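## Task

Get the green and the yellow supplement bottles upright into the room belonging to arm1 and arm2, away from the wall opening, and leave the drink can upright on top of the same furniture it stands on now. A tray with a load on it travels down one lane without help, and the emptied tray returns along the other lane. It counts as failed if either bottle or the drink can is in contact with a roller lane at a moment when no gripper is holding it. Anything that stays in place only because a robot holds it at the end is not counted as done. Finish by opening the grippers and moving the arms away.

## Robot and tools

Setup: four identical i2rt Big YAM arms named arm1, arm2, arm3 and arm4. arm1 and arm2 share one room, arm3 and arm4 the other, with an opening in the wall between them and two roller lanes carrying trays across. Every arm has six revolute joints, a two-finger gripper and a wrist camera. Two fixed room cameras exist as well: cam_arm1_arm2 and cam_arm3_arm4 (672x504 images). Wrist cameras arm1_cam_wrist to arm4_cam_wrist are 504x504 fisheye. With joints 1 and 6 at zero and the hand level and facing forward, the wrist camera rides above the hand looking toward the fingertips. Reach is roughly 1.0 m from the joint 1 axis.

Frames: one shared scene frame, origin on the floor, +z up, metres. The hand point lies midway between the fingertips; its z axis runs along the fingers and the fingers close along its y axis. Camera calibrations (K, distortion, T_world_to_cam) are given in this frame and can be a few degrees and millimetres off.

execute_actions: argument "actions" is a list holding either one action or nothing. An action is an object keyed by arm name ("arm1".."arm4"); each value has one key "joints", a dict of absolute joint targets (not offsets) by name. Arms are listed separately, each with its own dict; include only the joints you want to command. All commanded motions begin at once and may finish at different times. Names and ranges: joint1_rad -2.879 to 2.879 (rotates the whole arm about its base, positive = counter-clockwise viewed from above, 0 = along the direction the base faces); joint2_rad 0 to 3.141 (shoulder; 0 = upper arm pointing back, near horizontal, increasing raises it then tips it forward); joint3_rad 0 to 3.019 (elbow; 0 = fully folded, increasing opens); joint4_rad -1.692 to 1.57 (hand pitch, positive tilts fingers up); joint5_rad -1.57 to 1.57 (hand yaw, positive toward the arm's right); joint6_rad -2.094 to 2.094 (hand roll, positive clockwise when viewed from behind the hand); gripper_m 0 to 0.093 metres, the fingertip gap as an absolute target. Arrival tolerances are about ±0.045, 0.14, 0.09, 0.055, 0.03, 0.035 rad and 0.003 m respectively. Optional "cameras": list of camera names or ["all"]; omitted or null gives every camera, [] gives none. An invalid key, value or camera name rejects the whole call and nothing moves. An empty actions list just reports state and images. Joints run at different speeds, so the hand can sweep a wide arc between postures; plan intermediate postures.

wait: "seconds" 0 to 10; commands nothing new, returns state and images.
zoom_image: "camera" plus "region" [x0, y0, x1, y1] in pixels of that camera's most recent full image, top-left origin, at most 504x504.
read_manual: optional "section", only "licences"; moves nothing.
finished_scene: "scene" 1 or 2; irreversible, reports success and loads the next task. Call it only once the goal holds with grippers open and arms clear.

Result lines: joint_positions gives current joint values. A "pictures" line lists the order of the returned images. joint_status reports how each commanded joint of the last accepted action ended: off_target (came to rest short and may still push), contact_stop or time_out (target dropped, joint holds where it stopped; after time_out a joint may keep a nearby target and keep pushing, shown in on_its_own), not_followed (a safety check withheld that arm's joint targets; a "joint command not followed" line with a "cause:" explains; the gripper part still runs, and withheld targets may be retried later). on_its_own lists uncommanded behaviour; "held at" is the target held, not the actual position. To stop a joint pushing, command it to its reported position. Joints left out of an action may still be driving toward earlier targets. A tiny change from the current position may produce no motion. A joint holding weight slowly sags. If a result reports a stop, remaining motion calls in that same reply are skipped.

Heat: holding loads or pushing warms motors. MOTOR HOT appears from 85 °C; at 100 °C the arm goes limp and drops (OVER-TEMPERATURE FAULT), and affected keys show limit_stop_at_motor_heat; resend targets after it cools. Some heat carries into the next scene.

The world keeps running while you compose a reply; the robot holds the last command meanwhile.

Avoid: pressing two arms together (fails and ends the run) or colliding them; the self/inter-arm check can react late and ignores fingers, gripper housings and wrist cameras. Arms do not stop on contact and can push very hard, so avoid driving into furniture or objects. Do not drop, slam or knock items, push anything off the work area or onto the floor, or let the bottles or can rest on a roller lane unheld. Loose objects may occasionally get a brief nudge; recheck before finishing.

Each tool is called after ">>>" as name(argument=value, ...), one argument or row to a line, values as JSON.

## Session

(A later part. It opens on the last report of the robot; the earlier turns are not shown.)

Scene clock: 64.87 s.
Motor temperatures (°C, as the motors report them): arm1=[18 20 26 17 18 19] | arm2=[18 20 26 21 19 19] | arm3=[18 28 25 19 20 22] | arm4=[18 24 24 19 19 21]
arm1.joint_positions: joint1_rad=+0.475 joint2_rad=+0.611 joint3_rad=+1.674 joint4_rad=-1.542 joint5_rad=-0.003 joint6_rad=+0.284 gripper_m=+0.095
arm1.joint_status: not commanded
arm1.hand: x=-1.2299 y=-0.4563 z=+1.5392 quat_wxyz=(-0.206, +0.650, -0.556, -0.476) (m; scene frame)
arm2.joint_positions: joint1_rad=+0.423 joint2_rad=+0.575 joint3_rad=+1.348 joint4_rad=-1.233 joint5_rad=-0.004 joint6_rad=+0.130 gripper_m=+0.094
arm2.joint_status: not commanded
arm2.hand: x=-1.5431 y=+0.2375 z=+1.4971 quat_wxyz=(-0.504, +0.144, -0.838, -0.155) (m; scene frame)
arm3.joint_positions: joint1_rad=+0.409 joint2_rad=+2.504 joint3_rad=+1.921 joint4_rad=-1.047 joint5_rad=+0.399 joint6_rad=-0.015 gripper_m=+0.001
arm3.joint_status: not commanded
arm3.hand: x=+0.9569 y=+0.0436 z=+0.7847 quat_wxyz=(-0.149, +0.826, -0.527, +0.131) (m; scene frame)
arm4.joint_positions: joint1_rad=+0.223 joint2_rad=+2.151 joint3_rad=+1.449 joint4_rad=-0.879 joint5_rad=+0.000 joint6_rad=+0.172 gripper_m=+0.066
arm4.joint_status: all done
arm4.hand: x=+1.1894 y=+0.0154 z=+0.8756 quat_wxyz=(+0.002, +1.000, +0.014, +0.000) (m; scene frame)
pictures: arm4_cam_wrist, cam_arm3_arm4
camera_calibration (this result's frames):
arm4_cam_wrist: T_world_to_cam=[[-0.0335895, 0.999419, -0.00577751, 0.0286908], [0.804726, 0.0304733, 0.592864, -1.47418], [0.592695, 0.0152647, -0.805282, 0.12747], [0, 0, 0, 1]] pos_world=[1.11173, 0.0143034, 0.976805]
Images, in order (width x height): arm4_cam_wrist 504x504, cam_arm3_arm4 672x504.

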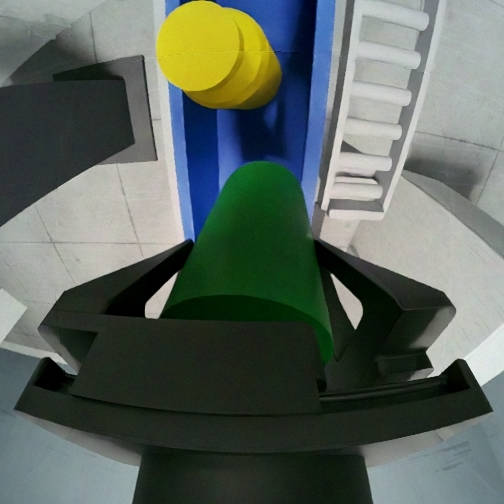

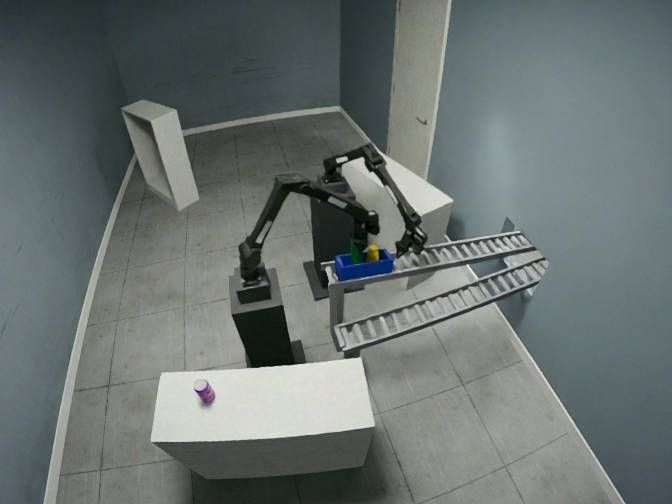

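>>> execute_actions(
  actions=[
    {"arm4":{"joints":{"joint2_rad":2.19,"joint4_rad":-0.83}}},
  ],
  cameras=[],
)

>>> execute_actions(
  actions=[
    {"arm4":{"joints":{"gripper_m":0.09}}},
  ],
  cameras=[],
)

>>> execute_actions(
  actions=[
    {"arm4":{"joints":{"joint2_rad":1.8,"joint3_rad":1.55,"joint4_rad":-1.32}}},
  ],
  cameras=["cam_arm3_arm4","arm4_cam_wrist"],
)

Scene clock: 66.00 s.
Motor temperatures (°C, as the motors report them): arm1=[18 20 26 17 18 19] | arm2=[18 20 26 21 19 19] | arm3=[18 28 25 19 20 22] | arm4=[18 24 24 19 19 21]
arm1.joint_positions: joint1_rad=+0.475 joint2_rad=+0.611 joint3_rad=+1.674 joint4_rad=-1.542 joint5_rad=-0.003 joint6_rad=+0.284 gripper_m=+0.095
arm1.joint_status: not commanded
arm1.hand: x=-1.2299 y=-0.4563 z=+1.5392 quat_wxyz=(-0.206, +0.650, -0.556, -0.476) (m; scene frame)
arm2.joint_positions: joint1_rad=+0.423 joint2_rad=+0.575 joint3_rad=+1.348 joint4_rad=-1.233 joint5_rad=-0.004 joint6_rad=+0.130 gripper_m=+0.094
arm2.joint_status: not commanded
arm2.hand: x=-1.5431 y=+0.2375 z=+1.4971 quat_wxyz=(-0.504, +0.144, -0.838, -0.155) (m; scene frame)
arm3.joint_positions: joint1_rad=+0.409 joint2_rad=+2.504 joint3_rad=+1.921 joint4_rad=-1.047 joint5_rad=+0.399 joint6_rad=-0.015 gripper_m=+0.001
arm3.joint_status: not commanded
arm3.hand: x=+0.9569 y=+0.0436 z=+0.7847 quat_wxyz=(-0.149, +0.826, -0.527, +0.131) (m; scene frame)
arm4.joint_positions: joint1_rad=+0.223 joint2_rad=+2.195 joint3_rad=+1.449 joint4_rad=-0.836 joint5_rad=-0.004 joint6_rad=+0.172 gripper_m=+0.066
arm4.joint_status: all done
arm4.hand: x=+1.1886 y=+0.0146 z=+0.8512 quat_wxyz=(+0.004, +1.000, +0.014, +0.000) (m; scene frame)
pictures: none
No camera images: the call's "cameras" was empty. Leave "cameras" out to get every camera's image.

Scene clock: 66.70 s.
Motor temperatures (°C, as the motors report them): arm1=[18 20 26 17 18 19] | arm2=[18 20 26 21 19 19] | arm3=[18 28 25 19 20 22] | arm4=[18 24 23 19 19 21]
arm1.joint_positions: joint1_rad=+0.475 joint2_rad=+0.611 joint3_rad=+1.674 joint4_rad=-1.542 joint5_rad=-0.003 joint6_rad=+0.284 gripper_m=+0.095
arm1.joint_status: not commanded
arm1.hand: x=-1.2299 y=-0.4563 z=+1.5392 quat_wxyz=(-0.206, +0.650, -0.556, -0.476) (m; scene frame)
arm2.joint_positions: joint1_rad=+0.423 joint2_rad=+0.575 joint3_rad=+1.348 joint4_rad=-1.233 joint5_rad=-0.004 joint6_rad=+0.130 gripper_m=+0.094
arm2.joint_status: not commanded
arm2.hand: x=-1.5431 y=+0.2375 z=+1.4971 quat_wxyz=(-0.504, +0.144, -0.838, -0.155) (m; scene frame)
arm3.joint_positions: joint1_rad=+0.409 joint2_rad=+2.504 joint3_rad=+1.921 joint4_rad=-1.047 joint5_rad=+0.399 joint6_rad=-0.015 gripper_m=+0.001
arm3.joint_status: not commanded
arm3.hand: x=+0.9569 y=+0.0436 z=+0.7847 quat_wxyz=(-0.149, +0.826, -0.527, +0.131) (m; scene frame)
arm4.joint_positions: joint1_rad=+0.221 joint2_rad=+2.194 joint3_rad=+1.449 joint4_rad=-0.836 joint5_rad=-0.003 joint6_rad=+0.173 gripper_m=+0.090
arm4.joint_status: all done
arm4.hand: x=+1.1881 y=+0.0155 z=+0.8516 quat_wxyz=(+0.004, +1.000, +0.013, +0.000) (m; scene frame)
pictures: none
No camera images: the call's "cameras" was empty. Leave "cameras" out to get every camera's image.

Scene clock: 68.17 s.
Motor temperatures (°C, as the motors report them): arm1=[18 20 26 17 18 19] | arm2=[18 20 26 21 19 19] | arm3=[18 28 25 19 20 22] | arm4=[18 24 24 19 19 21]
arm1.joint_positions: joint1_rad=+0.475 joint2_rad=+0.611 joint3_rad=+1.674 joint4_rad=-1.542 joint5_rad=-0.003 joint6_rad=+0.284 gripper_m=+0.095
arm1.joint_status: not commanded
arm1.hand: x=-1.2299 y=-0.4563 z=+1.5392 quat_wxyz=(-0.206, +0.650, -0.556, -0.476) (m; scene frame)
arm2.joint_positions: joint1_rad=+0.423 joint2_rad=+0.575 joint3_rad=+1.348 joint4_rad=-1.233 joint5_rad=-0.004 joint6_rad=+0.130 gripper_m=+0.094
arm2.joint_status: not commanded
arm2.hand: x=-1.5431 y=+0.2375 z=+1.4971 quat_wxyz=(-0.504, +0.144, -0.838, -0.155) (m; scene frame)
arm3.joint_positions: joint1_rad=+0.409 joint2_rad=+2.504 joint3_rad=+1.921 joint4_rad=-1.047 joint5_rad=+0.399 joint6_rad=-0.015 gripper_m=+0.001
arm3.joint_status: not commanded
arm3.hand: x=+0.9569 y=+0.0436 z=+0.7847 quat_wxyz=(-0.149, +0.826, -0.527, +0.131) (m; scene frame)
arm4.joint_positions: joint1_rad=+0.221 joint2_rad=+1.799 joint3_rad=+1.538 joint4_rad=-1.312 joint5_rad=-0.003 joint6_rad=+0.173 gripper_m=+0.090
arm4.joint_status: all done
arm4.hand: x=+1.2243 y=+0.0238 z=+1.0975 quat_wxyz=(+0.004, +1.000, +0.013, -0.004) (m; scene frame)
pictures: arm4_cam_wrist, cam_arm3_arm4
camera_calibration (this result's frames):
arm4_cam_wrist: T_world_to_cam=[[-0.0309594, 0.999473, -0.0097664, 0.0238927], [0.809117, 0.0307973, 0.58684, -1.63285], [0.586831, 0.0102661, -0.809644, 0.297363], [0, 0, 0, 1]] pos_world=[1.1474, 0.0233545, 1.19921]
Images, in order (width x height): arm4_cam_wrist 504x504, cam_arm3_arm4 672x504.

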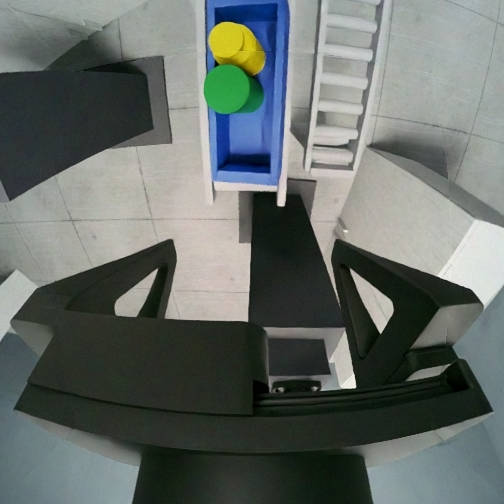

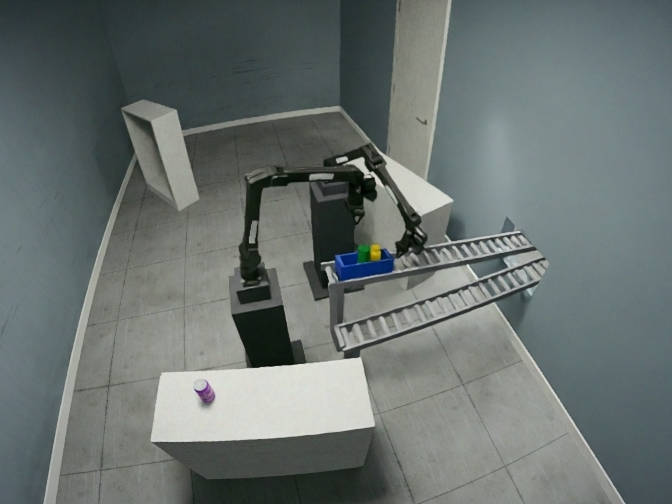

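>>> execute_actions(
  actions=[
    {"arm3":{"joints":{"joint2_rad":1.9,"joint4_rad":-1.3}},"arm4":{"joints":{"joint1_rad":-0.6}}},
  ],
  cameras=[],
)

>>> wait(
  seconds=6,
)

Scene clock: 70.43 s.
Motor temperatures (°C, as the motors report them): arm1=[18 20 26 17 18 19] | arm2=[18 20 26 21 19 19] | arm3=[18 28 25 19 20 22] | arm4=[18 24 24 19 19 21]
arm1.joint_positions: joint1_rad=+0.475 joint2_rad=+0.611 joint3_rad=+1.674 joint4_rad=-1.542 joint5_rad=-0.003 joint6_rad=+0.284 gripper_m=+0.095
arm1.joint_status: not commanded
arm1.hand: x=-1.2299 y=-0.4563 z=+1.5392 quat_wxyz=(-0.206, +0.650, -0.556, -0.476) (m; scene frame)
arm2.joint_positions: joint1_rad=+0.423 joint2_rad=+0.575 joint3_rad=+1.348 joint4_rad=-1.233 joint5_rad=-0.004 joint6_rad=+0.130 gripper_m=+0.094
arm2.joint_status: not commanded
arm2.hand: x=-1.5431 y=+0.2375 z=+1.4971 quat_wxyz=(-0.504, +0.144, -0.838, -0.155) (m; scene frame)
arm3.joint_positions: joint1_rad=+0.409 joint2_rad=+1.908 joint3_rad=+1.937 joint4_rad=-1.283 joint5_rad=+0.399 joint6_rad=-0.014 gripper_m=+0.001
arm3.joint_status: all done
arm3.hand: x=+0.9614 y=+0.0364 z=+1.1813 quat_wxyz=(-0.249, +0.795, -0.553, -0.023) (m; scene frame)
arm4.joint_positions: joint1_rad=-0.610 joint2_rad=+1.799 joint3_rad=+1.538 joint4_rad=-1.312 joint5_rad=+0.002 joint6_rad=+0.173 gripper_m=+0.090
arm4.joint_status: all done
arm4.hand: x=+1.3189 y=+0.4519 z=+1.0937 quat_wxyz=(+0.005, +0.920, -0.392, -0.002) (m; scene frame)
pictures: none
No camera images: the call's "cameras" was empty. Leave "cameras" out to get every camera's image.

Scene clock: 76.43 s.
Motor temperatures (°C, as the motors report them): arm1=[18 20 26 17 18 19] | arm2=[18 20 26 21 19 19] | arm3=[18 27 25 19 20 22] | arm4=[18 24 24 19 19 21]
arm1.joint_positions: joint1_rad=+0.475 joint2_rad=+0.611 joint3_rad=+1.674 joint4_rad=-1.542 joint5_rad=-0.003 joint6_rad=+0.284 gripper_m=+0.095
arm1.joint_status: not commanded
arm1.hand: x=-1.2299 y=-0.4563 z=+1.5392 quat_wxyz=(-0.206, +0.650, -0.556, -0.476) (m; scene frame)
arm2.joint_positions: joint1_rad=+0.423 joint2_rad=+0.575 joint3_rad=+1.348 joint4_rad=-1.233 joint5_rad=-0.004 joint6_rad=+0.130 gripper_m=+0.094
arm2.joint_status: not commanded
arm2.hand: x=-1.5431 y=+0.2375 z=+1.4971 quat_wxyz=(-0.504, +0.144, -0.838, -0.155) (m; scene frame)
arm3.joint_positions: joint1_rad=+0.409 joint2_rad=+1.908 joint3_rad=+1.937 joint4_rad=-1.283 joint5_rad=+0.399 joint6_rad=-0.014 gripper_m=+0.001
arm3.joint_status: all done
arm3.hand: x=+0.9614 y=+0.0364 z=+1.1813 quat_wxyz=(-0.249, +0.795, -0.553, -0.023) (m; scene frame)
arm4.joint_positions: joint1_rad=-0.610 joint2_rad=+1.799 joint3_rad=+1.538 joint4_rad=-1.312 joint5_rad=+0.002 joint6_rad=+0.173 gripper_m=+0.090
arm4.joint_status: all done
arm4.hand: x=+1.3189 y=+0.4519 z=+1.0937 quat_wxyz=(+0.005, +0.920, -0.392, -0.002) (m; scene frame)
wait: 6.00 s; at rest by 0.27 s
pictures: arm1_cam_wrist, arm2_cam_wrist, arm3_cam_wrist, arm4_cam_wrist, cam_arm1_arm2, cam_arm3_arm4
camera_calibration (this result's frames):
arm1_cam_wrist: T_world_to_cam=[[0.913698, 0.309563, -0.263301, 1.67339], [0.184157, -0.892943, -0.410778, 0.455559], [-0.362274, 0.326838, -0.872889, 1.1705], [0, 0, 0, 1]] pos_world=[-1.18883, -0.493796, 1.64946]
arm2_cam_wrist: T_world_to_cam=[[0.39522, -0.910034, -0.125054, 1.01439], [-0.839825, -0.302815, -0.450553, -0.550961], [0.37215, 0.283091, -0.883948, 1.95566], [0, 0, 0, 1]] pos_world=[-1.59142, 0.202656, 1.60732]
arm3_cam_wrist: T_world_to_cam=[[0.888167, 0.273591, 0.369197, -1.30182], [0.174548, -0.944086, 0.279704, -0.461741], [0.425078, -0.183981, -0.886261, 0.767739], [0, 0, 0, 1]] pos_world=[0.910479, 0.0614916, 1.2902]
arm4_cam_wrist: T_world_to_cam=[[0.71753, 0.696434, -0.0114306, -1.24945], [0.56576, -0.573169, 0.592784, -1.13292], [0.406283, -0.431808, -0.80528, 0.667519], [0, 0, 0, 1]] pos_world=[1.26628, 0.509043, 1.19484]
Images, in order (width x height): arm1_cam_wrist 504x504, arm2_cam_wrist 504x504, arm3_cam_wrist 504x504, arm4_cam_wrist 504x504, cam_arm1_arm2 672x504, cam_arm3_arm4 672x504.

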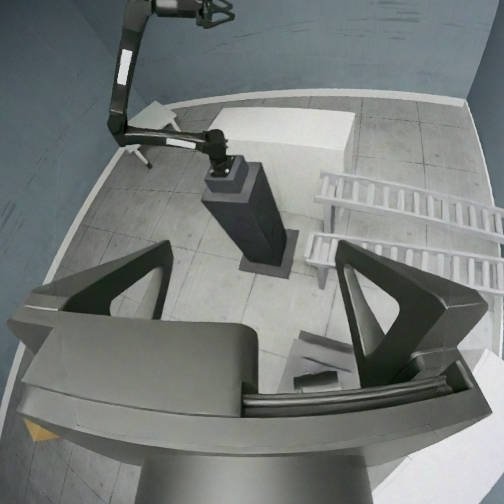

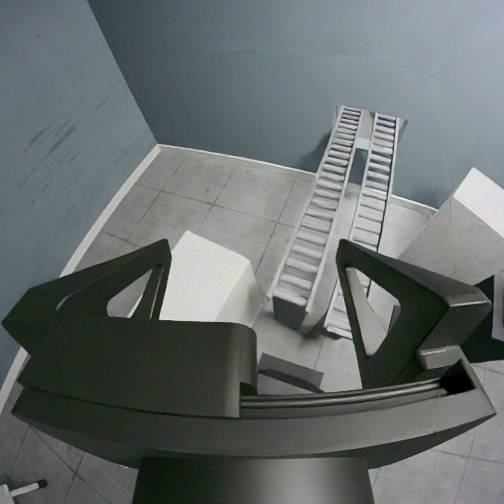

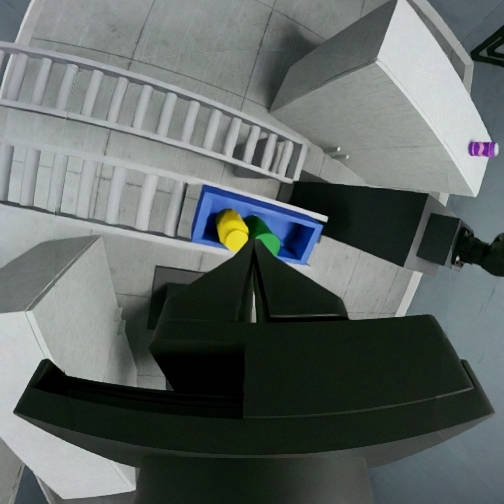

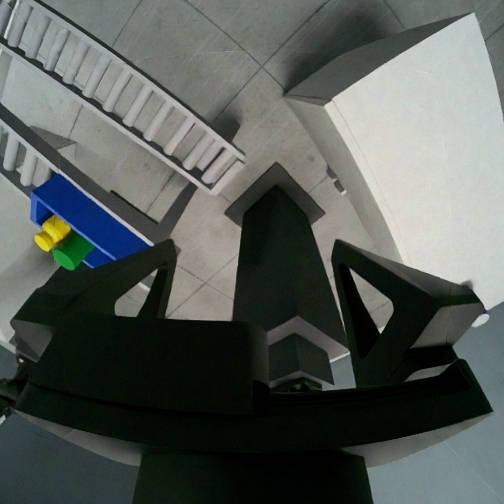

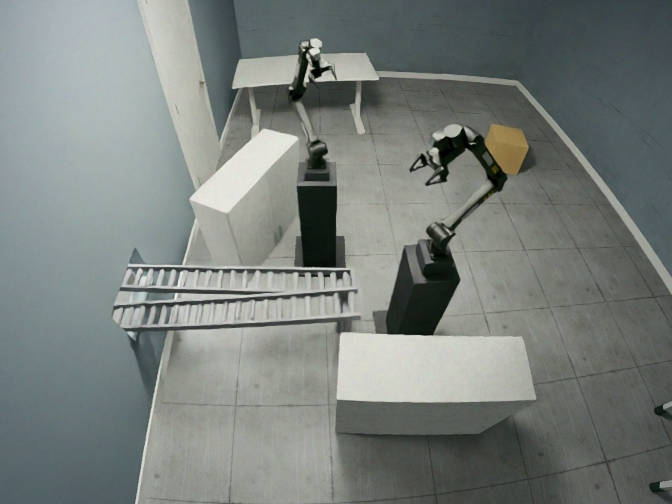

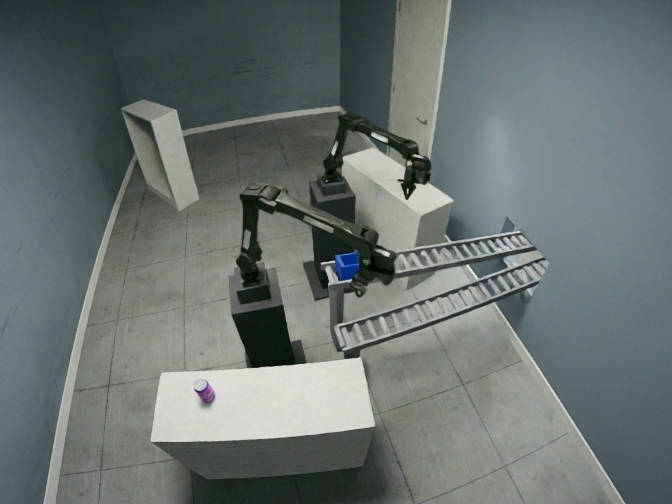

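>>> execute_actions(
  actions=[
    {"arm4":{"joints":{"joint1_rad":0.26,"joint2_rad":1.61,"joint3_rad":1.16,"joint4_rad":-1.12,"gripper_m":0}},"arm3":{"joints":{"joint1_rad":0.9}}},
  ],
  cameras=[],
)

>>> execute_actions(
  actions=[
    {"arm4":{"joints":{"joint2_rad":2.08,"joint3_rad":1.02,"joint4_rad":-0.5}}},
  ],
  cameras=["arm4_cam_wrist"],
)

>>> execute_actions(
  actions=[
    {"arm4":{"joints":{"joint1_rad":0.22,"joint2_rad":2.24,"joint3_rad":1.42,"joint4_rad":-0.75}}},
  ],
  cameras=["cam_arm3_arm4"],
)

Scene clock: 80.23 s.
Motor temperatures (°C, as the motors report them): arm1=[18 20 26 17 18 19] | arm2=[18 20 26 21 19 19] | arm3=[18 27 25 19 20 22] | arm4=[18 24 24 19 19 21]
arm1.joint_positions: joint1_rad=+0.475 joint2_rad=+0.611 joint3_rad=+1.674 joint4_rad=-1.542 joint5_rad=-0.003 joint6_rad=+0.284 gripper_m=+0.095
arm1.joint_status: not commanded
arm1.hand: x=-1.2299 y=-0.4563 z=+1.5392 quat_wxyz=(-0.206, +0.650, -0.556, -0.476) (m; scene frame)
arm2.joint_positions: joint1_rad=+0.423 joint2_rad=+0.575 joint3_rad=+1.348 joint4_rad=-1.233 joint5_rad=-0.004 joint6_rad=+0.130 gripper_m=+0.094
arm2.joint_status: not commanded
arm2.hand: x=-1.5431 y=+0.2375 z=+1.4971 quat_wxyz=(-0.504, +0.144, -0.838, -0.155) (m; scene frame)
arm3.joint_positions: joint1_rad=+0.891 joint2_rad=+1.908 joint3_rad=+1.937 joint4_rad=-1.283 joint5_rad=+0.398 joint6_rad=-0.013 gripper_m=+0.000
arm3.joint_status: all done
arm3.hand: x=+0.6891 y=-0.1302 z=+1.1820 quat_wxyz=(-0.237, +0.904, -0.347, -0.082) (m; scene frame)
arm4.joint_positions: joint1_rad=+0.260 joint2_rad=+1.611 joint3_rad=+1.159 joint4_rad=-1.126 joint5_rad=-0.001 joint6_rad=+0.173 gripper_m=+0.001
arm4.joint_status: all done
arm4.hand: x=+1.3209 y=+0.0258 z=+1.0500 quat_wxyz=(+0.003, +0.999, +0.032, -0.002) (m; scene frame)
pictures: none
No camera images: the call's "cameras" was empty. Leave "cameras" out to get every camera's image.

Scene clock: 81.50 s.
Motor temperatures (°C, as the motors report them): arm1=[18 19 26 17 18 19] | arm2=[18 20 26 21 19 19] | arm3=[18 27 26 19 20 22] | arm4=[18 24 24 19 19 21]
arm1.joint_positions: joint1_rad=+0.475 joint2_rad=+0.611 joint3_rad=+1.674 joint4_rad=-1.542 joint5_rad=-0.003 joint6_rad=+0.284 gripper_m=+0.095
arm1.joint_status: not commanded
arm1.hand: x=-1.2299 y=-0.4563 z=+1.5392 quat_wxyz=(-0.206, +0.650, -0.556, -0.476) (m; scene frame)
arm2.joint_positions: joint1_rad=+0.423 joint2_rad=+0.575 joint3_rad=+1.348 joint4_rad=-1.233 joint5_rad=-0.004 joint6_rad=+0.130 gripper_m=+0.094
arm2.joint_status: not commanded
arm2.hand: x=-1.5431 y=+0.2375 z=+1.4971 quat_wxyz=(-0.504, +0.144, -0.838, -0.155) (m; scene frame)
arm3.joint_positions: joint1_rad=+0.891 joint2_rad=+1.908 joint3_rad=+1.937 joint4_rad=-1.283 joint5_rad=+0.398 joint6_rad=-0.013 gripper_m=+0.000
arm3.joint_status: not commanded
arm3.hand: x=+0.6891 y=-0.1302 z=+1.1820 quat_wxyz=(-0.237, +0.904, -0.347, -0.082) (m; scene frame)
arm4.joint_positions: joint1_rad=+0.260 joint2_rad=+2.088 joint3_rad=+1.014 joint4_rad=-0.509 joint5_rad=-0.001 joint6_rad=+0.173 gripper_m=+0.001
arm4.joint_status: all done
arm4.hand: x=+1.3177 y=+0.0240 z=+0.8008 quat_wxyz=(+0.002, +0.999, +0.032, +0.000) (m; scene frame)
pictures: arm4_cam_wrist
camera_calibration (this result's frames):
arm4_cam_wrist: T_world_to_cam=[[-0.069774, 0.997548, -0.00541779, 0.0714012], [0.802085, 0.0593297, 0.594256, -1.5317], [0.593121, 0.0371181, -0.804258, -0.0108403], [0, 0, 0, 1]] pos_world=[1.23997, 0.0200516, 0.901891]
Images, in order (width x height): arm4_cam_wrist 504x504.

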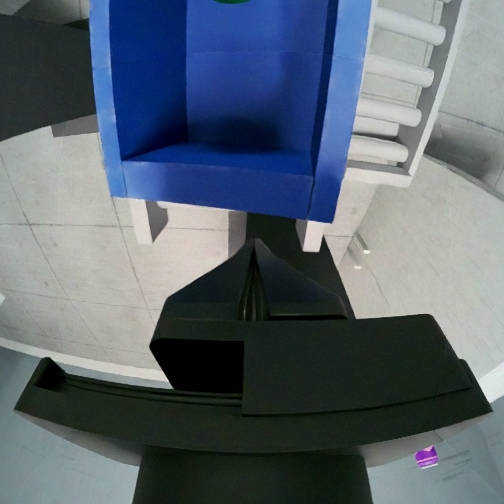

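Scene clock: 82.70 s.
Motor temperatures (°C, as the motors report them): arm1=[18 19 26 17 18 19] | arm2=[18 20 26 21 19 19] | arm3=[18 27 26 19 20 22] | arm4=[18 24 24 19 19 21]
arm1.joint_positions: joint1_rad=+0.475 joint2_rad=+0.611 joint3_rad=+1.674 joint4_rad=-1.542 joint5_rad=-0.003 joint6_rad=+0.284 gripper_m=+0.095
arm1.joint_status: not commanded
arm1.hand: x=-1.2299 y=-0.4563 z=+1.5392 quat_wxyz=(-0.206, +0.650, -0.556, -0.476) (m; scene frame)
arm2.joint_positions: joint1_rad=+0.423 joint2_rad=+0.575 joint3_rad=+1.348 joint4_rad=-1.233 joint5_rad=-0.004 joint6_rad=+0.130 gripper_m=+0.094
arm2.joint_status: not commanded
arm2.hand: x=-1.5431 y=+0.2375 z=+1.4971 quat_wxyz=(-0.504, +0.144, -0.838, -0.155) (m; scene frame)
arm3.joint_positions: joint1_rad=+0.891 joint2_rad=+1.908 joint3_rad=+1.937 joint4_rad=-1.283 joint5_rad=+0.398 joint6_rad=-0.013 gripper_m=+0.000
arm3.joint_status: not commanded
arm3.hand: x=+0.6891 y=-0.1302 z=+1.1820 quat_wxyz=(-0.237, +0.904, -0.347, -0.082) (m; scene frame)
arm4.joint_positions: joint1_rad=+0.228 joint2_rad=+2.238 joint3_rad=+1.403 joint4_rad=-0.744 joint5_rad=-0.001 joint6_rad=+0.173 gripper_m=+0.001
arm4.joint_status: all done
arm4.hand: x=+1.2003 y=+0.0144 z=+0.8150 quat_wxyz=(+0.003, +1.000, +0.016, -0.002) (m; scene frame)
pictures: cam_arm3_arm4
Images, in order (width x height): cam_arm3_arm4 672x504.

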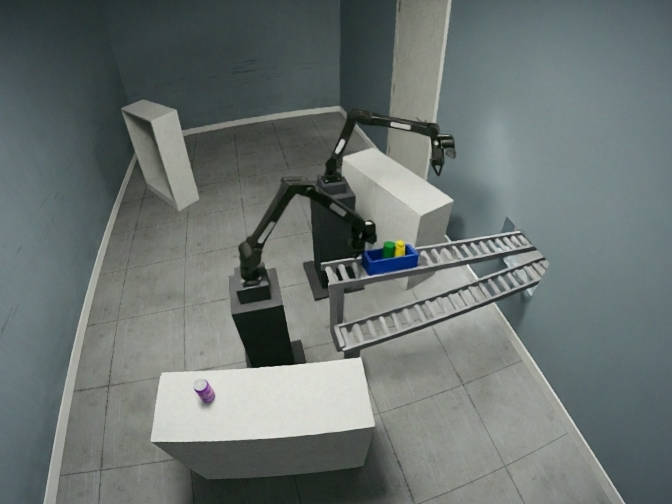

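>>> execute_actions(
  actions=[
    {"arm4":{"joints":{"joint2_rad":1.8,"joint4_rad":-1.2}}},
  ],
  cameras=[],
)

>>> wait(
  seconds=6,
)

Scene clock: 84.37 s.
Motor temperatures (°C, as the motors report them): arm1=[18 19 26 17 18 19] | arm2=[18 20 26 21 19 19] | arm3=[18 27 26 19 20 22] | arm4=[18 24 24 19 19 21]
arm1.joint_positions: joint1_rad=+0.475 joint2_rad=+0.611 joint3_rad=+1.674 joint4_rad=-1.542 joint5_rad=-0.003 joint6_rad=+0.284 gripper_m=+0.095
arm1.joint_status: not commanded
arm1.hand: x=-1.2299 y=-0.4563 z=+1.5392 quat_wxyz=(-0.206, +0.650, -0.556, -0.476) (m; scene frame)
arm2.joint_positions: joint1_rad=+0.423 joint2_rad=+0.575 joint3_rad=+1.348 joint4_rad=-1.233 joint5_rad=-0.004 joint6_rad=+0.130 gripper_m=+0.094
arm2.joint_status: not commanded
arm2.hand: x=-1.5431 y=+0.2375 z=+1.4971 quat_wxyz=(-0.504, +0.144, -0.838, -0.155) (m; scene frame)
arm3.joint_positions: joint1_rad=+0.891 joint2_rad=+1.908 joint3_rad=+1.937 joint4_rad=-1.283 joint5_rad=+0.398 joint6_rad=-0.013 gripper_m=+0.000
arm3.joint_status: not commanded
arm3.hand: x=+0.6891 y=-0.1302 z=+1.1820 quat_wxyz=(-0.237, +0.904, -0.347, -0.082) (m; scene frame)
arm4.joint_positions: joint1_rad=+0.228 joint2_rad=+1.795 joint3_rad=+1.403 joint4_rad=-1.193 joint5_rad=-0.001 joint6_rad=+0.173 gripper_m=+0.001
arm4.joint_status: all done
arm4.hand: x=+1.2442 y=+0.0245 z=+1.0504 quat_wxyz=(+0.002, +1.000, +0.016, +0.001) (m; scene frame)
pictures: none
No camera images: the call's "cameras" was empty. Leave "cameras" out to get every camera's image.

Scene clock: 90.37 s.
Motor temperatures (°C, as the motors report them): arm1=[18 19 26 17 18 19] | arm2=[18 20 26 21 19 19] | arm3=[18 27 26 19 20 22] | arm4=[18 24 24 19 19 21]
arm1.joint_positions: joint1_rad=+0.475 joint2_rad=+0.611 joint3_rad=+1.674 joint4_rad=-1.542 joint5_rad=-0.003 joint6_rad=+0.284 gripper_m=+0.095
arm1.joint_status: not commanded
arm1.hand: x=-1.2299 y=-0.4563 z=+1.5392 quat_wxyz=(-0.206, +0.650, -0.556, -0.476) (m; scene frame)
arm2.joint_positions: joint1_rad=+0.423 joint2_rad=+0.575 joint3_rad=+1.348 joint4_rad=-1.233 joint5_rad=-0.004 joint6_rad=+0.130 gripper_m=+0.094
arm2.joint_status: not commanded
arm2.hand: x=-1.5431 y=+0.2375 z=+1.4971 quat_wxyz=(-0.504, +0.144, -0.838, -0.155) (m; scene frame)
arm3.joint_positions: joint1_rad=+0.891 joint2_rad=+1.908 joint3_rad=+1.937 joint4_rad=-1.283 joint5_rad=+0.398 joint6_rad=-0.013 gripper_m=+0.000
arm3.joint_status: not commanded
arm3.hand: x=+0.6891 y=-0.1302 z=+1.1820 quat_wxyz=(-0.237, +0.904, -0.347, -0.082) (m; scene frame)
arm4.joint_positions: joint1_rad=+0.228 joint2_rad=+1.795 joint3_rad=+1.403 joint4_rad=-1.193 joint5_rad=-0.001 joint6_rad=+0.173 gripper_m=+0.001
arm4.joint_status: all done
arm4.hand: x=+1.2442 y=+0.0245 z=+1.0504 quat_wxyz=(+0.002, +1.000, +0.016, +0.001) (m; scene frame)
wait: 6.00 s; at rest by 0.27 s
pictures: arm1_cam_wrist, arm2_cam_wrist, arm3_cam_wrist, arm4_cam_wrist, cam_arm1_arm2, cam_arm3_arm4
camera_calibration (this result's frames):
arm1_cam_wrist: T_world_to_cam=[[0.913698, 0.309563, -0.263301, 1.67339], [0.184157, -0.892943, -0.410778, 0.455559], [-0.362274, 0.326838, -0.872889, 1.1705], [0, 0, 0, 1]] pos_world=[-1.18883, -0.493796, 1.64946]
arm2_cam_wrist: T_world_to_cam=[[0.39522, -0.910034, -0.125054, 1.01439], [-0.839825, -0.302815, -0.450553, -0.550961], [0.37215, 0.283091, -0.883948, 1.95566], [0, 0, 0, 1]] pos_world=[-1.59142, 0.202656, 1.60732]
arm3_cam_wrist: T_world_to_cam=[[0.660509, 0.653112, 0.370368, -0.80972], [0.591926, -0.756432, 0.27827, -0.83314], [0.4619, 0.0354306, -0.886224, 0.856647], [0, 0, 0, 1]] pos_world=[0.632299, -0.131727, 1.29091]
arm4_cam_wrist: T_world_to_cam=[[-0.0373953, 0.999283, -0.00590227, 0.0273109], [0.80253, 0.0335507, 0.595668, -1.6225], [0.595439, 0.0175384, -0.803209, 0.229907], [0, 0, 0, 1]] pos_world=[1.16623, 0.0231124, 1.15129]
Images, in order (width x height): arm1_cam_wrist 504x504, arm2_cam_wrist 504x504, arm3_cam_wrist 504x504, arm4_cam_wrist 504x504, cam_arm1_arm2 672x504, cam_arm3_arm4 672x504.

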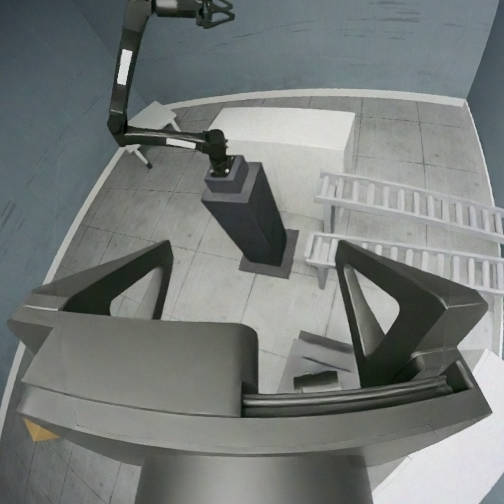

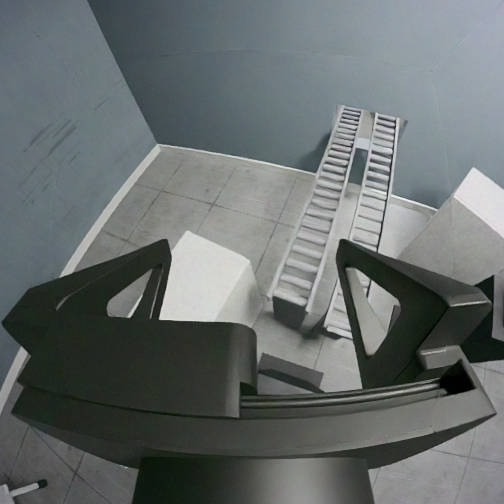

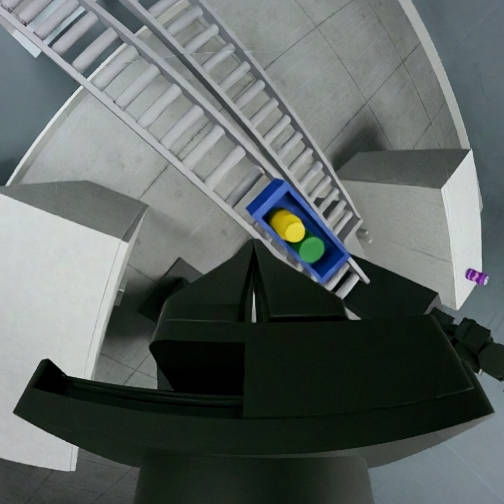

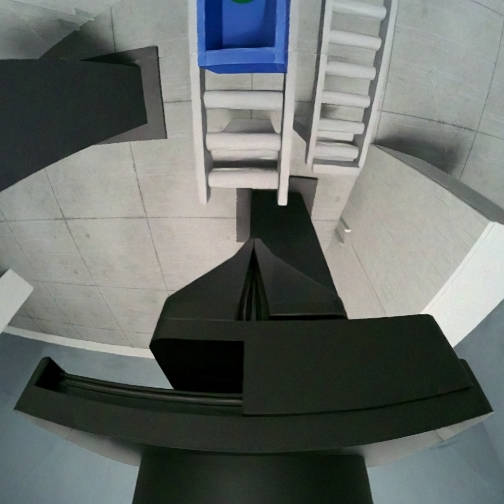

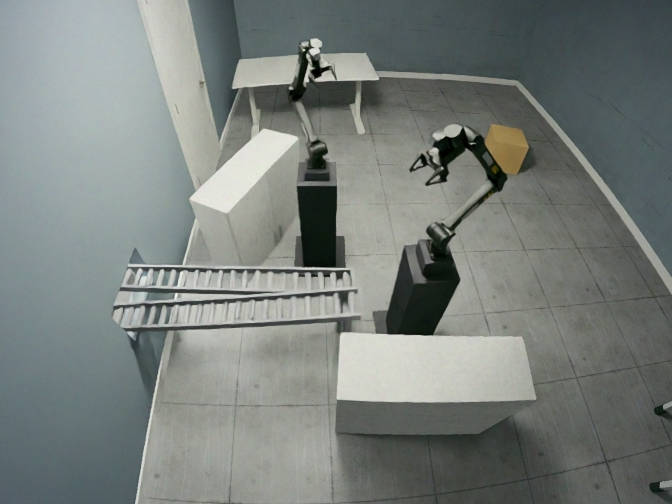

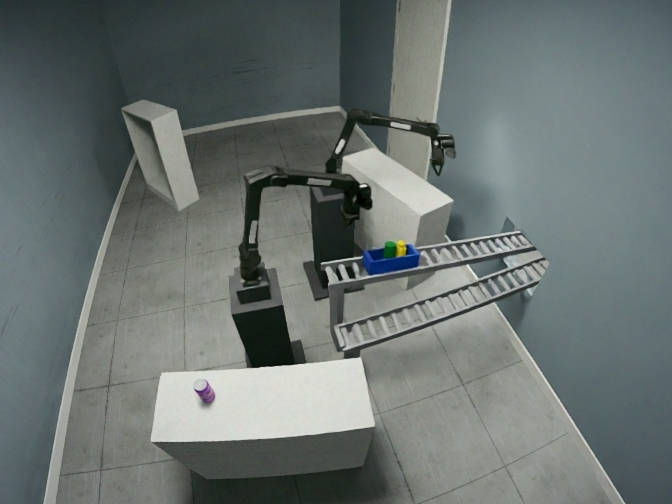

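>>> execute_actions(
  actions=[
    {"arm4":{"joints":{"joint2_rad":2.26,"joint3_rad":1.42,"joint4_rad":-0.73}}},
  ],
  cameras=[],
)

>>> execute_actions(
  actions=[
    {"arm4":{"joints":{"joint1_rad":0.2,"joint2_rad":2.42,"joint3_rad":1.7,"joint4_rad":-0.85}}},
  ],
  cameras=[],
)

>>> execute_actions(
  actions=[
    {"arm4":{"joints":{"joint1_rad":0.17,"joint2_rad":2.75,"joint3_rad":2.42,"joint4_rad":-1.24}}},
  ],
  cameras=["cam_arm3_arm4","arm4_cam_wrist"],
)

Scene clock: 92.43 s.
Motor temperatures (°C, as the motors report them): arm1=[18 19 26 17 18 19] | arm2=[18 20 26 21 19 19] | arm3=[18 27 26 19 20 22] | arm4=[18 24 24 19 19 21]
arm1.joint_positions: joint1_rad=+0.475 joint2_rad=+0.611 joint3_rad=+1.674 joint4_rad=-1.542 joint5_rad=-0.003 joint6_rad=+0.284 gripper_m=+0.095
arm1.joint_status: not commanded
arm1.hand: x=-1.2299 y=-0.4563 z=+1.5392 quat_wxyz=(-0.206, +0.650, -0.556, -0.476) (m; scene frame)
arm2.joint_positions: joint1_rad=+0.423 joint2_rad=+0.575 joint3_rad=+1.348 joint4_rad=-1.233 joint5_rad=-0.004 joint6_rad=+0.130 gripper_m=+0.094
arm2.joint_status: not commanded
arm2.hand: x=-1.5431 y=+0.2375 z=+1.4971 quat_wxyz=(-0.504, +0.144, -0.838, -0.155) (m; scene frame)
arm3.joint_positions: joint1_rad=+0.891 joint2_rad=+1.908 joint3_rad=+1.937 joint4_rad=-1.283 joint5_rad=+0.398 joint6_rad=-0.013 gripper_m=+0.000
arm3.joint_status: not commanded
arm3.hand: x=+0.6891 y=-0.1302 z=+1.1820 quat_wxyz=(-0.237, +0.904, -0.347, -0.082) (m; scene frame)
arm4.joint_positions: joint1_rad=+0.228 joint2_rad=+2.268 joint3_rad=+1.403 joint4_rad=-0.738 joint5_rad=-0.001 joint6_rad=+0.173 gripper_m=+0.001
arm4.joint_status: all done
arm4.hand: x=+1.2070 y=+0.0157 z=+0.7987 quat_wxyz=(+0.001, +1.000, +0.016, +0.010) (m; scene frame)
pictures: none
No camera images: the call's "cameras" was empty. Leave "cameras" out to get every camera's image.

Scene clock: 93.47 s.
Motor temperatures (°C, as the motors report them): arm1=[18 19 26 17 18 19] | arm2=[18 20 26 21 19 19] | arm3=[18 27 26 19 20 22] | arm4=[18 24 24 19 19 21]
arm1.joint_positions: joint1_rad=+0.475 joint2_rad=+0.611 joint3_rad=+1.674 joint4_rad=-1.542 joint5_rad=-0.003 joint6_rad=+0.284 gripper_m=+0.095
arm1.joint_status: not commanded
arm1.hand: x=-1.2299 y=-0.4563 z=+1.5392 quat_wxyz=(-0.206, +0.650, -0.556, -0.476) (m; scene frame)
arm2.joint_positions: joint1_rad=+0.423 joint2_rad=+0.575 joint3_rad=+1.348 joint4_rad=-1.233 joint5_rad=-0.004 joint6_rad=+0.130 gripper_m=+0.094
arm2.joint_status: not commanded
arm2.hand: x=-1.5431 y=+0.2375 z=+1.4971 quat_wxyz=(-0.504, +0.144, -0.838, -0.155) (m; scene frame)
arm3.joint_positions: joint1_rad=+0.891 joint2_rad=+1.908 joint3_rad=+1.937 joint4_rad=-1.283 joint5_rad=+0.398 joint6_rad=-0.013 gripper_m=+0.000
arm3.joint_status: not commanded
arm3.hand: x=+0.6891 y=-0.1302 z=+1.1820 quat_wxyz=(-0.237, +0.904, -0.347, -0.082) (m; scene frame)
arm4.joint_positions: joint1_rad=+0.208 joint2_rad=+2.422 joint3_rad=+1.667 joint4_rad=-0.844 joint5_rad=-0.001 joint6_rad=+0.173 gripper_m=+0.001
arm4.joint_status: all done
arm4.hand: x=+1.1400 y=+0.0143 z=+0.7799 quat_wxyz=(+0.001, +1.000, +0.006, +0.008) (m; scene frame)
pictures: none
No camera images: the call's "cameras" was empty. Leave "cameras" out to get every camera's image.

Scene clock: 94.93 s.
Motor temperatures (°C, as the motors report them): arm1=[18 19 26 17 18 19] | arm2=[18 20 26 21 19 19] | arm3=[18 27 26 19 20 22] | arm4=[18 24 24 19 19 21]
arm1.joint_positions: joint1_rad=+0.475 joint2_rad=+0.611 joint3_rad=+1.674 joint4_rad=-1.542 joint5_rad=-0.003 joint6_rad=+0.284 gripper_m=+0.095
arm1.joint_status: not commanded
arm1.hand: x=-1.2299 y=-0.4563 z=+1.5392 quat_wxyz=(-0.206, +0.650, -0.556, -0.476) (m; scene frame)
arm2.joint_positions: joint1_rad=+0.423 joint2_rad=+0.575 joint3_rad=+1.348 joint4_rad=-1.233 joint5_rad=-0.004 joint6_rad=+0.130 gripper_m=+0.094
arm2.joint_status: not commanded
arm2.hand: x=-1.5431 y=+0.2375 z=+1.4971 quat_wxyz=(-0.504, +0.144, -0.838, -0.155) (m; scene frame)
arm3.joint_positions: joint1_rad=+0.891 joint2_rad=+1.908 joint3_rad=+1.937 joint4_rad=-1.283 joint5_rad=+0.398 joint6_rad=-0.013 gripper_m=+0.000
arm3.joint_status: not commanded
arm3.hand: x=+0.6891 y=-0.1302 z=+1.1820 quat_wxyz=(-0.237, +0.904, -0.347, -0.082) (m; scene frame)
arm4.joint_positions: joint1_rad=+0.179 joint2_rad=+2.740 joint3_rad=+2.388 joint4_rad=-1.233 joint5_rad=+0.002 joint6_rad=+0.172 gripper_m=+0.001
arm4.joint_status: all done
arm4.hand: x=+1.0095 y=+0.0124 z=+0.7982 quat_wxyz=(+0.001, +1.000, -0.008, +0.001) (m; scene frame)
pictures: arm4_cam_wrist, cam_arm3_arm4
camera_calibration (this result's frames):
arm4_cam_wrist: T_world_to_cam=[[0.0102671, 0.999943, -0.00292293, -0.0213449], [0.80291, -0.00650169, 0.596064, -1.28378], [0.596012, -0.00846671, -0.802931, 0.16686], [0, 0, 0, 1]] pos_world=[0.931533, 0.0144096, 0.899133]
Images, in order (width x height): arm4_cam_wrist 504x504, cam_arm3_arm4 672x504.

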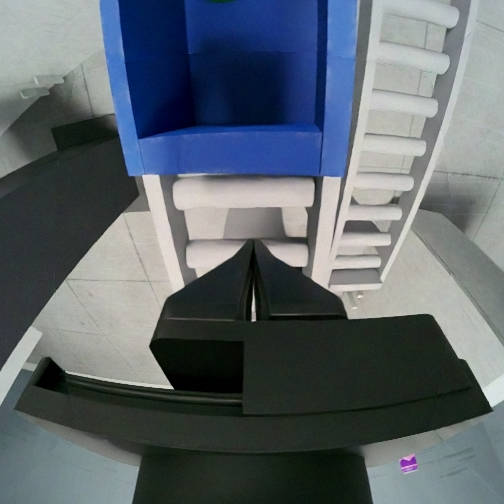

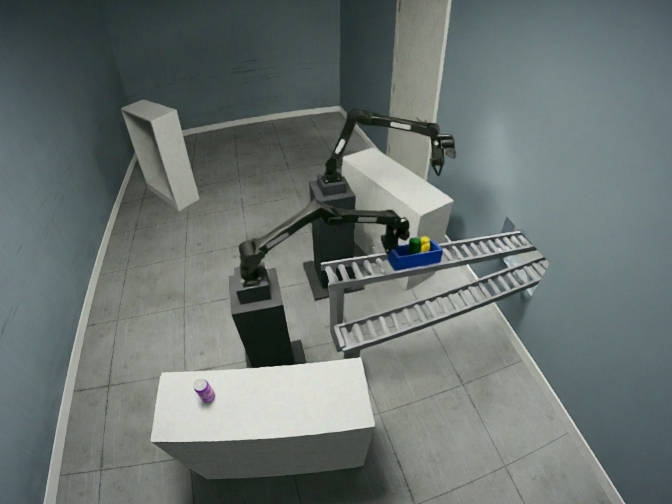

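>>> execute_actions(
  actions=[
    {"arm4":{"joints":{"joint1_rad":-0.5,"joint2_rad":1.8,"joint3_rad":1.5,"joint4_rad":-1.2}},"arm3":{"joints":{"joint1_rad":0.55,"joint2_rad":2.05,"joint3_rad":1.5,"joint4_rad":-1.02,"joint5_rad":0}}},
  ],
  cameras=["cam_arm3_arm4","arm3_cam_wrist"],
)

Scene clock: 96.90 s.
Motor temperatures (°C, as the motors report them): arm1=[18 19 26 17 18 19] | arm2=[18 20 26 21 19 19] | arm3=[18 27 26 19 20 22] | arm4=[18 24 24 19 19 21]
arm1.joint_positions: joint1_rad=+0.475 joint2_rad=+0.611 joint3_rad=+1.674 joint4_rad=-1.542 joint5_rad=-0.003 joint6_rad=+0.284 gripper_m=+0.095
arm1.joint_status: not commanded
arm1.hand: x=-1.2299 y=-0.4563 z=+1.5392 quat_wxyz=(-0.206, +0.650, -0.556, -0.476) (m; scene frame)
arm2.joint_positions: joint1_rad=+0.423 joint2_rad=+0.575 joint3_rad=+1.348 joint4_rad=-1.233 joint5_rad=-0.004 joint6_rad=+0.130 gripper_m=+0.094
arm2.joint_status: not commanded
arm2.hand: x=-1.5431 y=+0.2375 z=+1.4971 quat_wxyz=(-0.504, +0.144, -0.838, -0.155) (m; scene frame)
arm3.joint_positions: joint1_rad=+0.559 joint2_rad=+2.073 joint3_rad=+1.480 joint4_rad=-1.037 joint5_rad=+0.002 joint6_rad=-0.012 gripper_m=+0.000
arm3.joint_status: all done
arm3.hand: x=+0.8633 y=-0.1197 z=+0.8965 quat_wxyz=(+0.013, +0.877, -0.479, +0.023) (m; scene frame)
arm4.joint_positions: joint1_rad=-0.490 joint2_rad=+1.791 joint3_rad=+1.501 joint4_rad=-1.195 joint5_rad=+0.000 joint6_rad=+0.173 gripper_m=+0.001
arm4.joint_status: all done
arm4.hand: x=+1.2696 y=+0.4047 z=+1.0856 quat_wxyz=(-0.003, +0.941, -0.336, -0.046) (m; scene frame)
pictures: arm3_cam_wrist, cam_arm3_arm4
camera_calibration (this result's frames):
arm3_cam_wrist: T_world_to_cam=[[0.837527, 0.546374, -0.00497002, -0.654964], [0.421424, -0.64015, 0.642348, -1.01417], [0.347781, -0.540078, -0.766397, 0.444994], [0, 0, 0, 1]] pos_world=[0.821183, -0.051032, 0.989235]
Images, in order (width x height): arm3_cam_wrist 504x504, cam_arm3_arm4 672x504.

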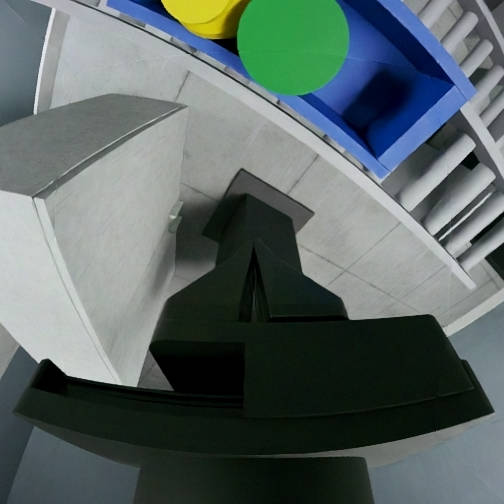

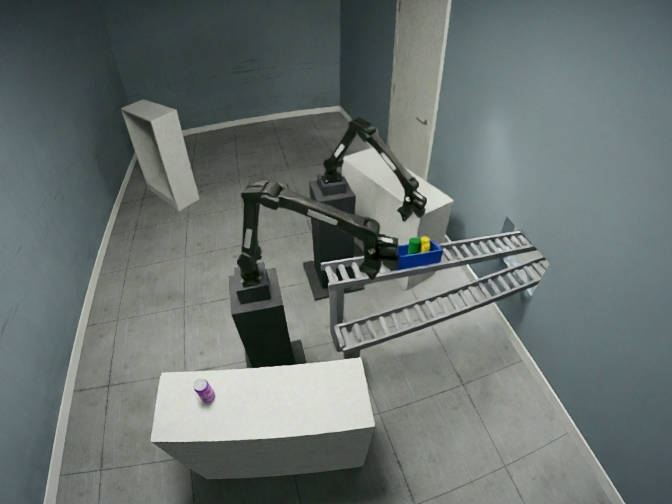

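>>> execute_actions(
  actions=[
    {"arm3":{"joints":{"joint2_rad":2.13,"joint3_rad":1.09,"joint4_rad":0.06}}},
  ],
  cameras=["arm3_cam_wrist"],
)

>>> execute_actions(
  actions=[
    {"arm3":{"joints":{"joint2_rad":2.23,"joint3_rad":1.33,"joint4_rad":-0.08}}},
  ],
  cameras=["cam_arm3_arm4","arm3_cam_wrist"],
)

Scene clock: 99.33 s.
Motor temperatures (°C, as the motors report them): arm1=[18 19 26 17 18 19] | arm2=[18 20 26 21 19 19] | arm3=[18 27 26 19 20 22] | arm4=[18 24 24 19 19 21]
arm1.joint_positions: joint1_rad=+0.475 joint2_rad=+0.611 joint3_rad=+1.674 joint4_rad=-1.542 joint5_rad=-0.003 joint6_rad=+0.284 gripper_m=+0.095
arm1.joint_status: not commanded
arm1.hand: x=-1.2299 y=-0.4563 z=+1.5392 quat_wxyz=(-0.206, +0.650, -0.556, -0.476) (m; scene frame)
arm2.joint_positions: joint1_rad=+0.423 joint2_rad=+0.575 joint3_rad=+1.348 joint4_rad=-1.233 joint5_rad=-0.004 joint6_rad=+0.130 gripper_m=+0.094
arm2.joint_status: not commanded
arm2.hand: x=-1.5431 y=+0.2375 z=+1.4971 quat_wxyz=(-0.504, +0.144, -0.838, -0.155) (m; scene frame)
arm3.joint_positions: joint1_rad=+0.559 joint2_rad=+2.146 joint3_rad=+1.075 joint4_rad=+0.035 joint5_rad=+0.002 joint6_rad=-0.012 gripper_m=+0.000
arm3.joint_status: all done
arm3.hand: x=+0.8481 y=-0.0960 z=+0.7904 quat_wxyz=(-0.131, +0.845, -0.463, -0.233) (m; scene frame)
arm4.joint_positions: joint1_rad=-0.490 joint2_rad=+1.791 joint3_rad=+1.501 joint4_rad=-1.195 joint5_rad=+0.000 joint6_rad=+0.173 gripper_m=+0.001
arm4.joint_status: not commanded
arm4.hand: x=+1.2696 y=+0.4047 z=+1.0856 quat_wxyz=(-0.003, +0.941, -0.336, -0.046) (m; scene frame)
pictures: arm3_cam_wrist
camera_calibration (this result's frames):
arm3_cam_wrist: T_world_to_cam=[[0.838531, 0.544819, 0.00617314, -0.665581], [0.541389, -0.834421, 0.103147, -0.618658], [0.0613472, -0.0831495, -0.994647, 0.848923], [0, 0, 0, 1]] pos_world=[0.840966, -0.0830127, 0.9123]
Images, in order (width x height): arm3_cam_wrist 504x504.

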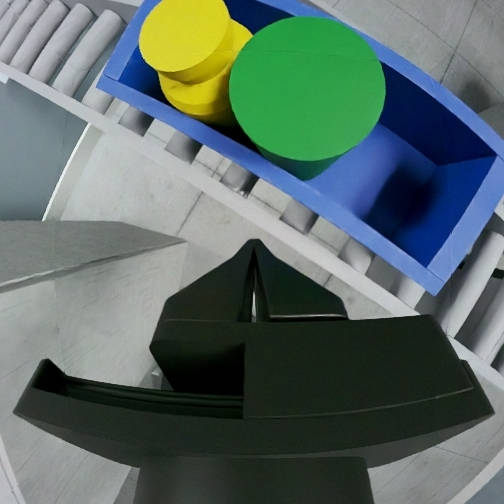

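Scene clock: 100.40 s.
Motor temperatures (°C, as the motors report them): arm1=[18 19 26 17 18 19] | arm2=[18 20 26 21 19 19] | arm3=[18 27 26 19 20 22] | arm4=[18 24 24 19 19 21]
arm1.joint_positions: joint1_rad=+0.475 joint2_rad=+0.611 joint3_rad=+1.674 joint4_rad=-1.542 joint5_rad=-0.003 joint6_rad=+0.284 gripper_m=+0.095
arm1.joint_status: not commanded
arm1.hand: x=-1.2299 y=-0.4563 z=+1.5392 quat_wxyz=(-0.206, +0.650, -0.556, -0.476) (m; scene frame)
arm2.joint_positions: joint1_rad=+0.423 joint2_rad=+0.575 joint3_rad=+1.348 joint4_rad=-1.233 joint5_rad=-0.004 joint6_rad=+0.130 gripper_m=+0.094
arm2.joint_status: not commanded
arm2.hand: x=-1.5431 y=+0.2375 z=+1.4971 quat_wxyz=(-0.504, +0.144, -0.838, -0.155) (m; scene frame)
arm3.joint_positions: joint1_rad=+0.559 joint2_rad=+2.232 joint3_rad=+1.304 joint4_rad=-0.066 joint5_rad=+0.001 joint6_rad=-0.012 gripper_m=+0.000
arm3.joint_status: all done
arm3.hand: x=+0.8071 y=-0.0305 z=+0.8015 quat_wxyz=(-0.140, +0.841, -0.460, -0.250) (m; scene frame)
arm4.joint_positions: joint1_rad=-0.490 joint2_rad=+1.791 joint3_rad=+1.501 joint4_rad=-1.195 joint5_rad=+0.000 joint6_rad=+0.173 gripper_m=+0.001
arm4.joint_status: not commanded
arm4.hand: x=+1.2696 y=+0.4047 z=+1.0856 quat_wxyz=(-0.003, +0.941, -0.336, -0.046) (m; scene frame)
pictures: arm3_cam_wrist, cam_arm3_arm4
camera_calibration (this result's frames):
arm3_cam_wrist: T_world_to_cam=[[0.838499, 0.544867, 0.0062267, -0.666895], [0.543472, -0.837071, 0.0628464, -0.512437], [0.0394551, -0.0493127, -0.998004, 0.889362], [0, 0, 0, 1]] pos_world=[0.802596, -0.02172, 0.923944]
Images, in order (width x height): arm3_cam_wrist 504x504, cam_arm3_arm4 672x504.

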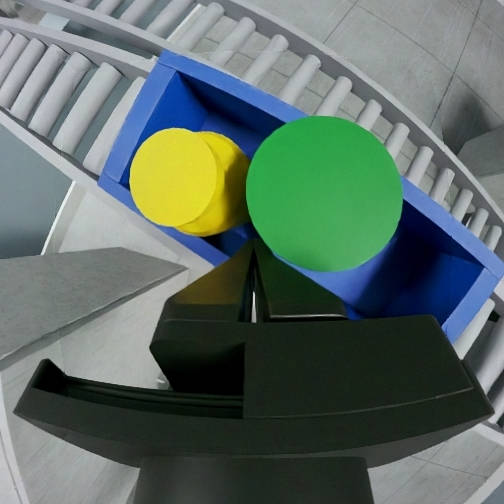

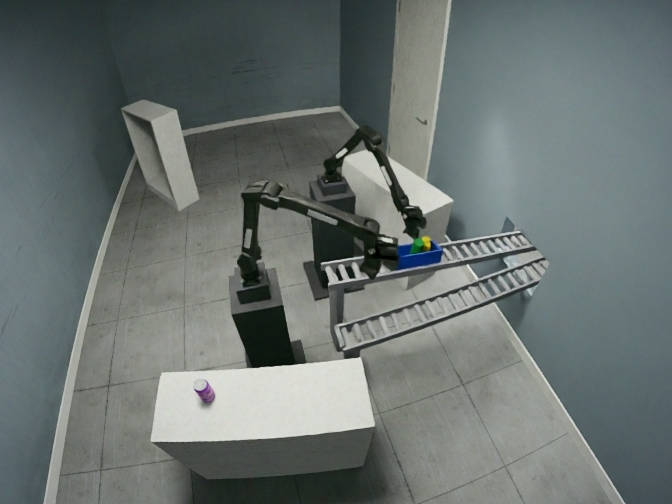

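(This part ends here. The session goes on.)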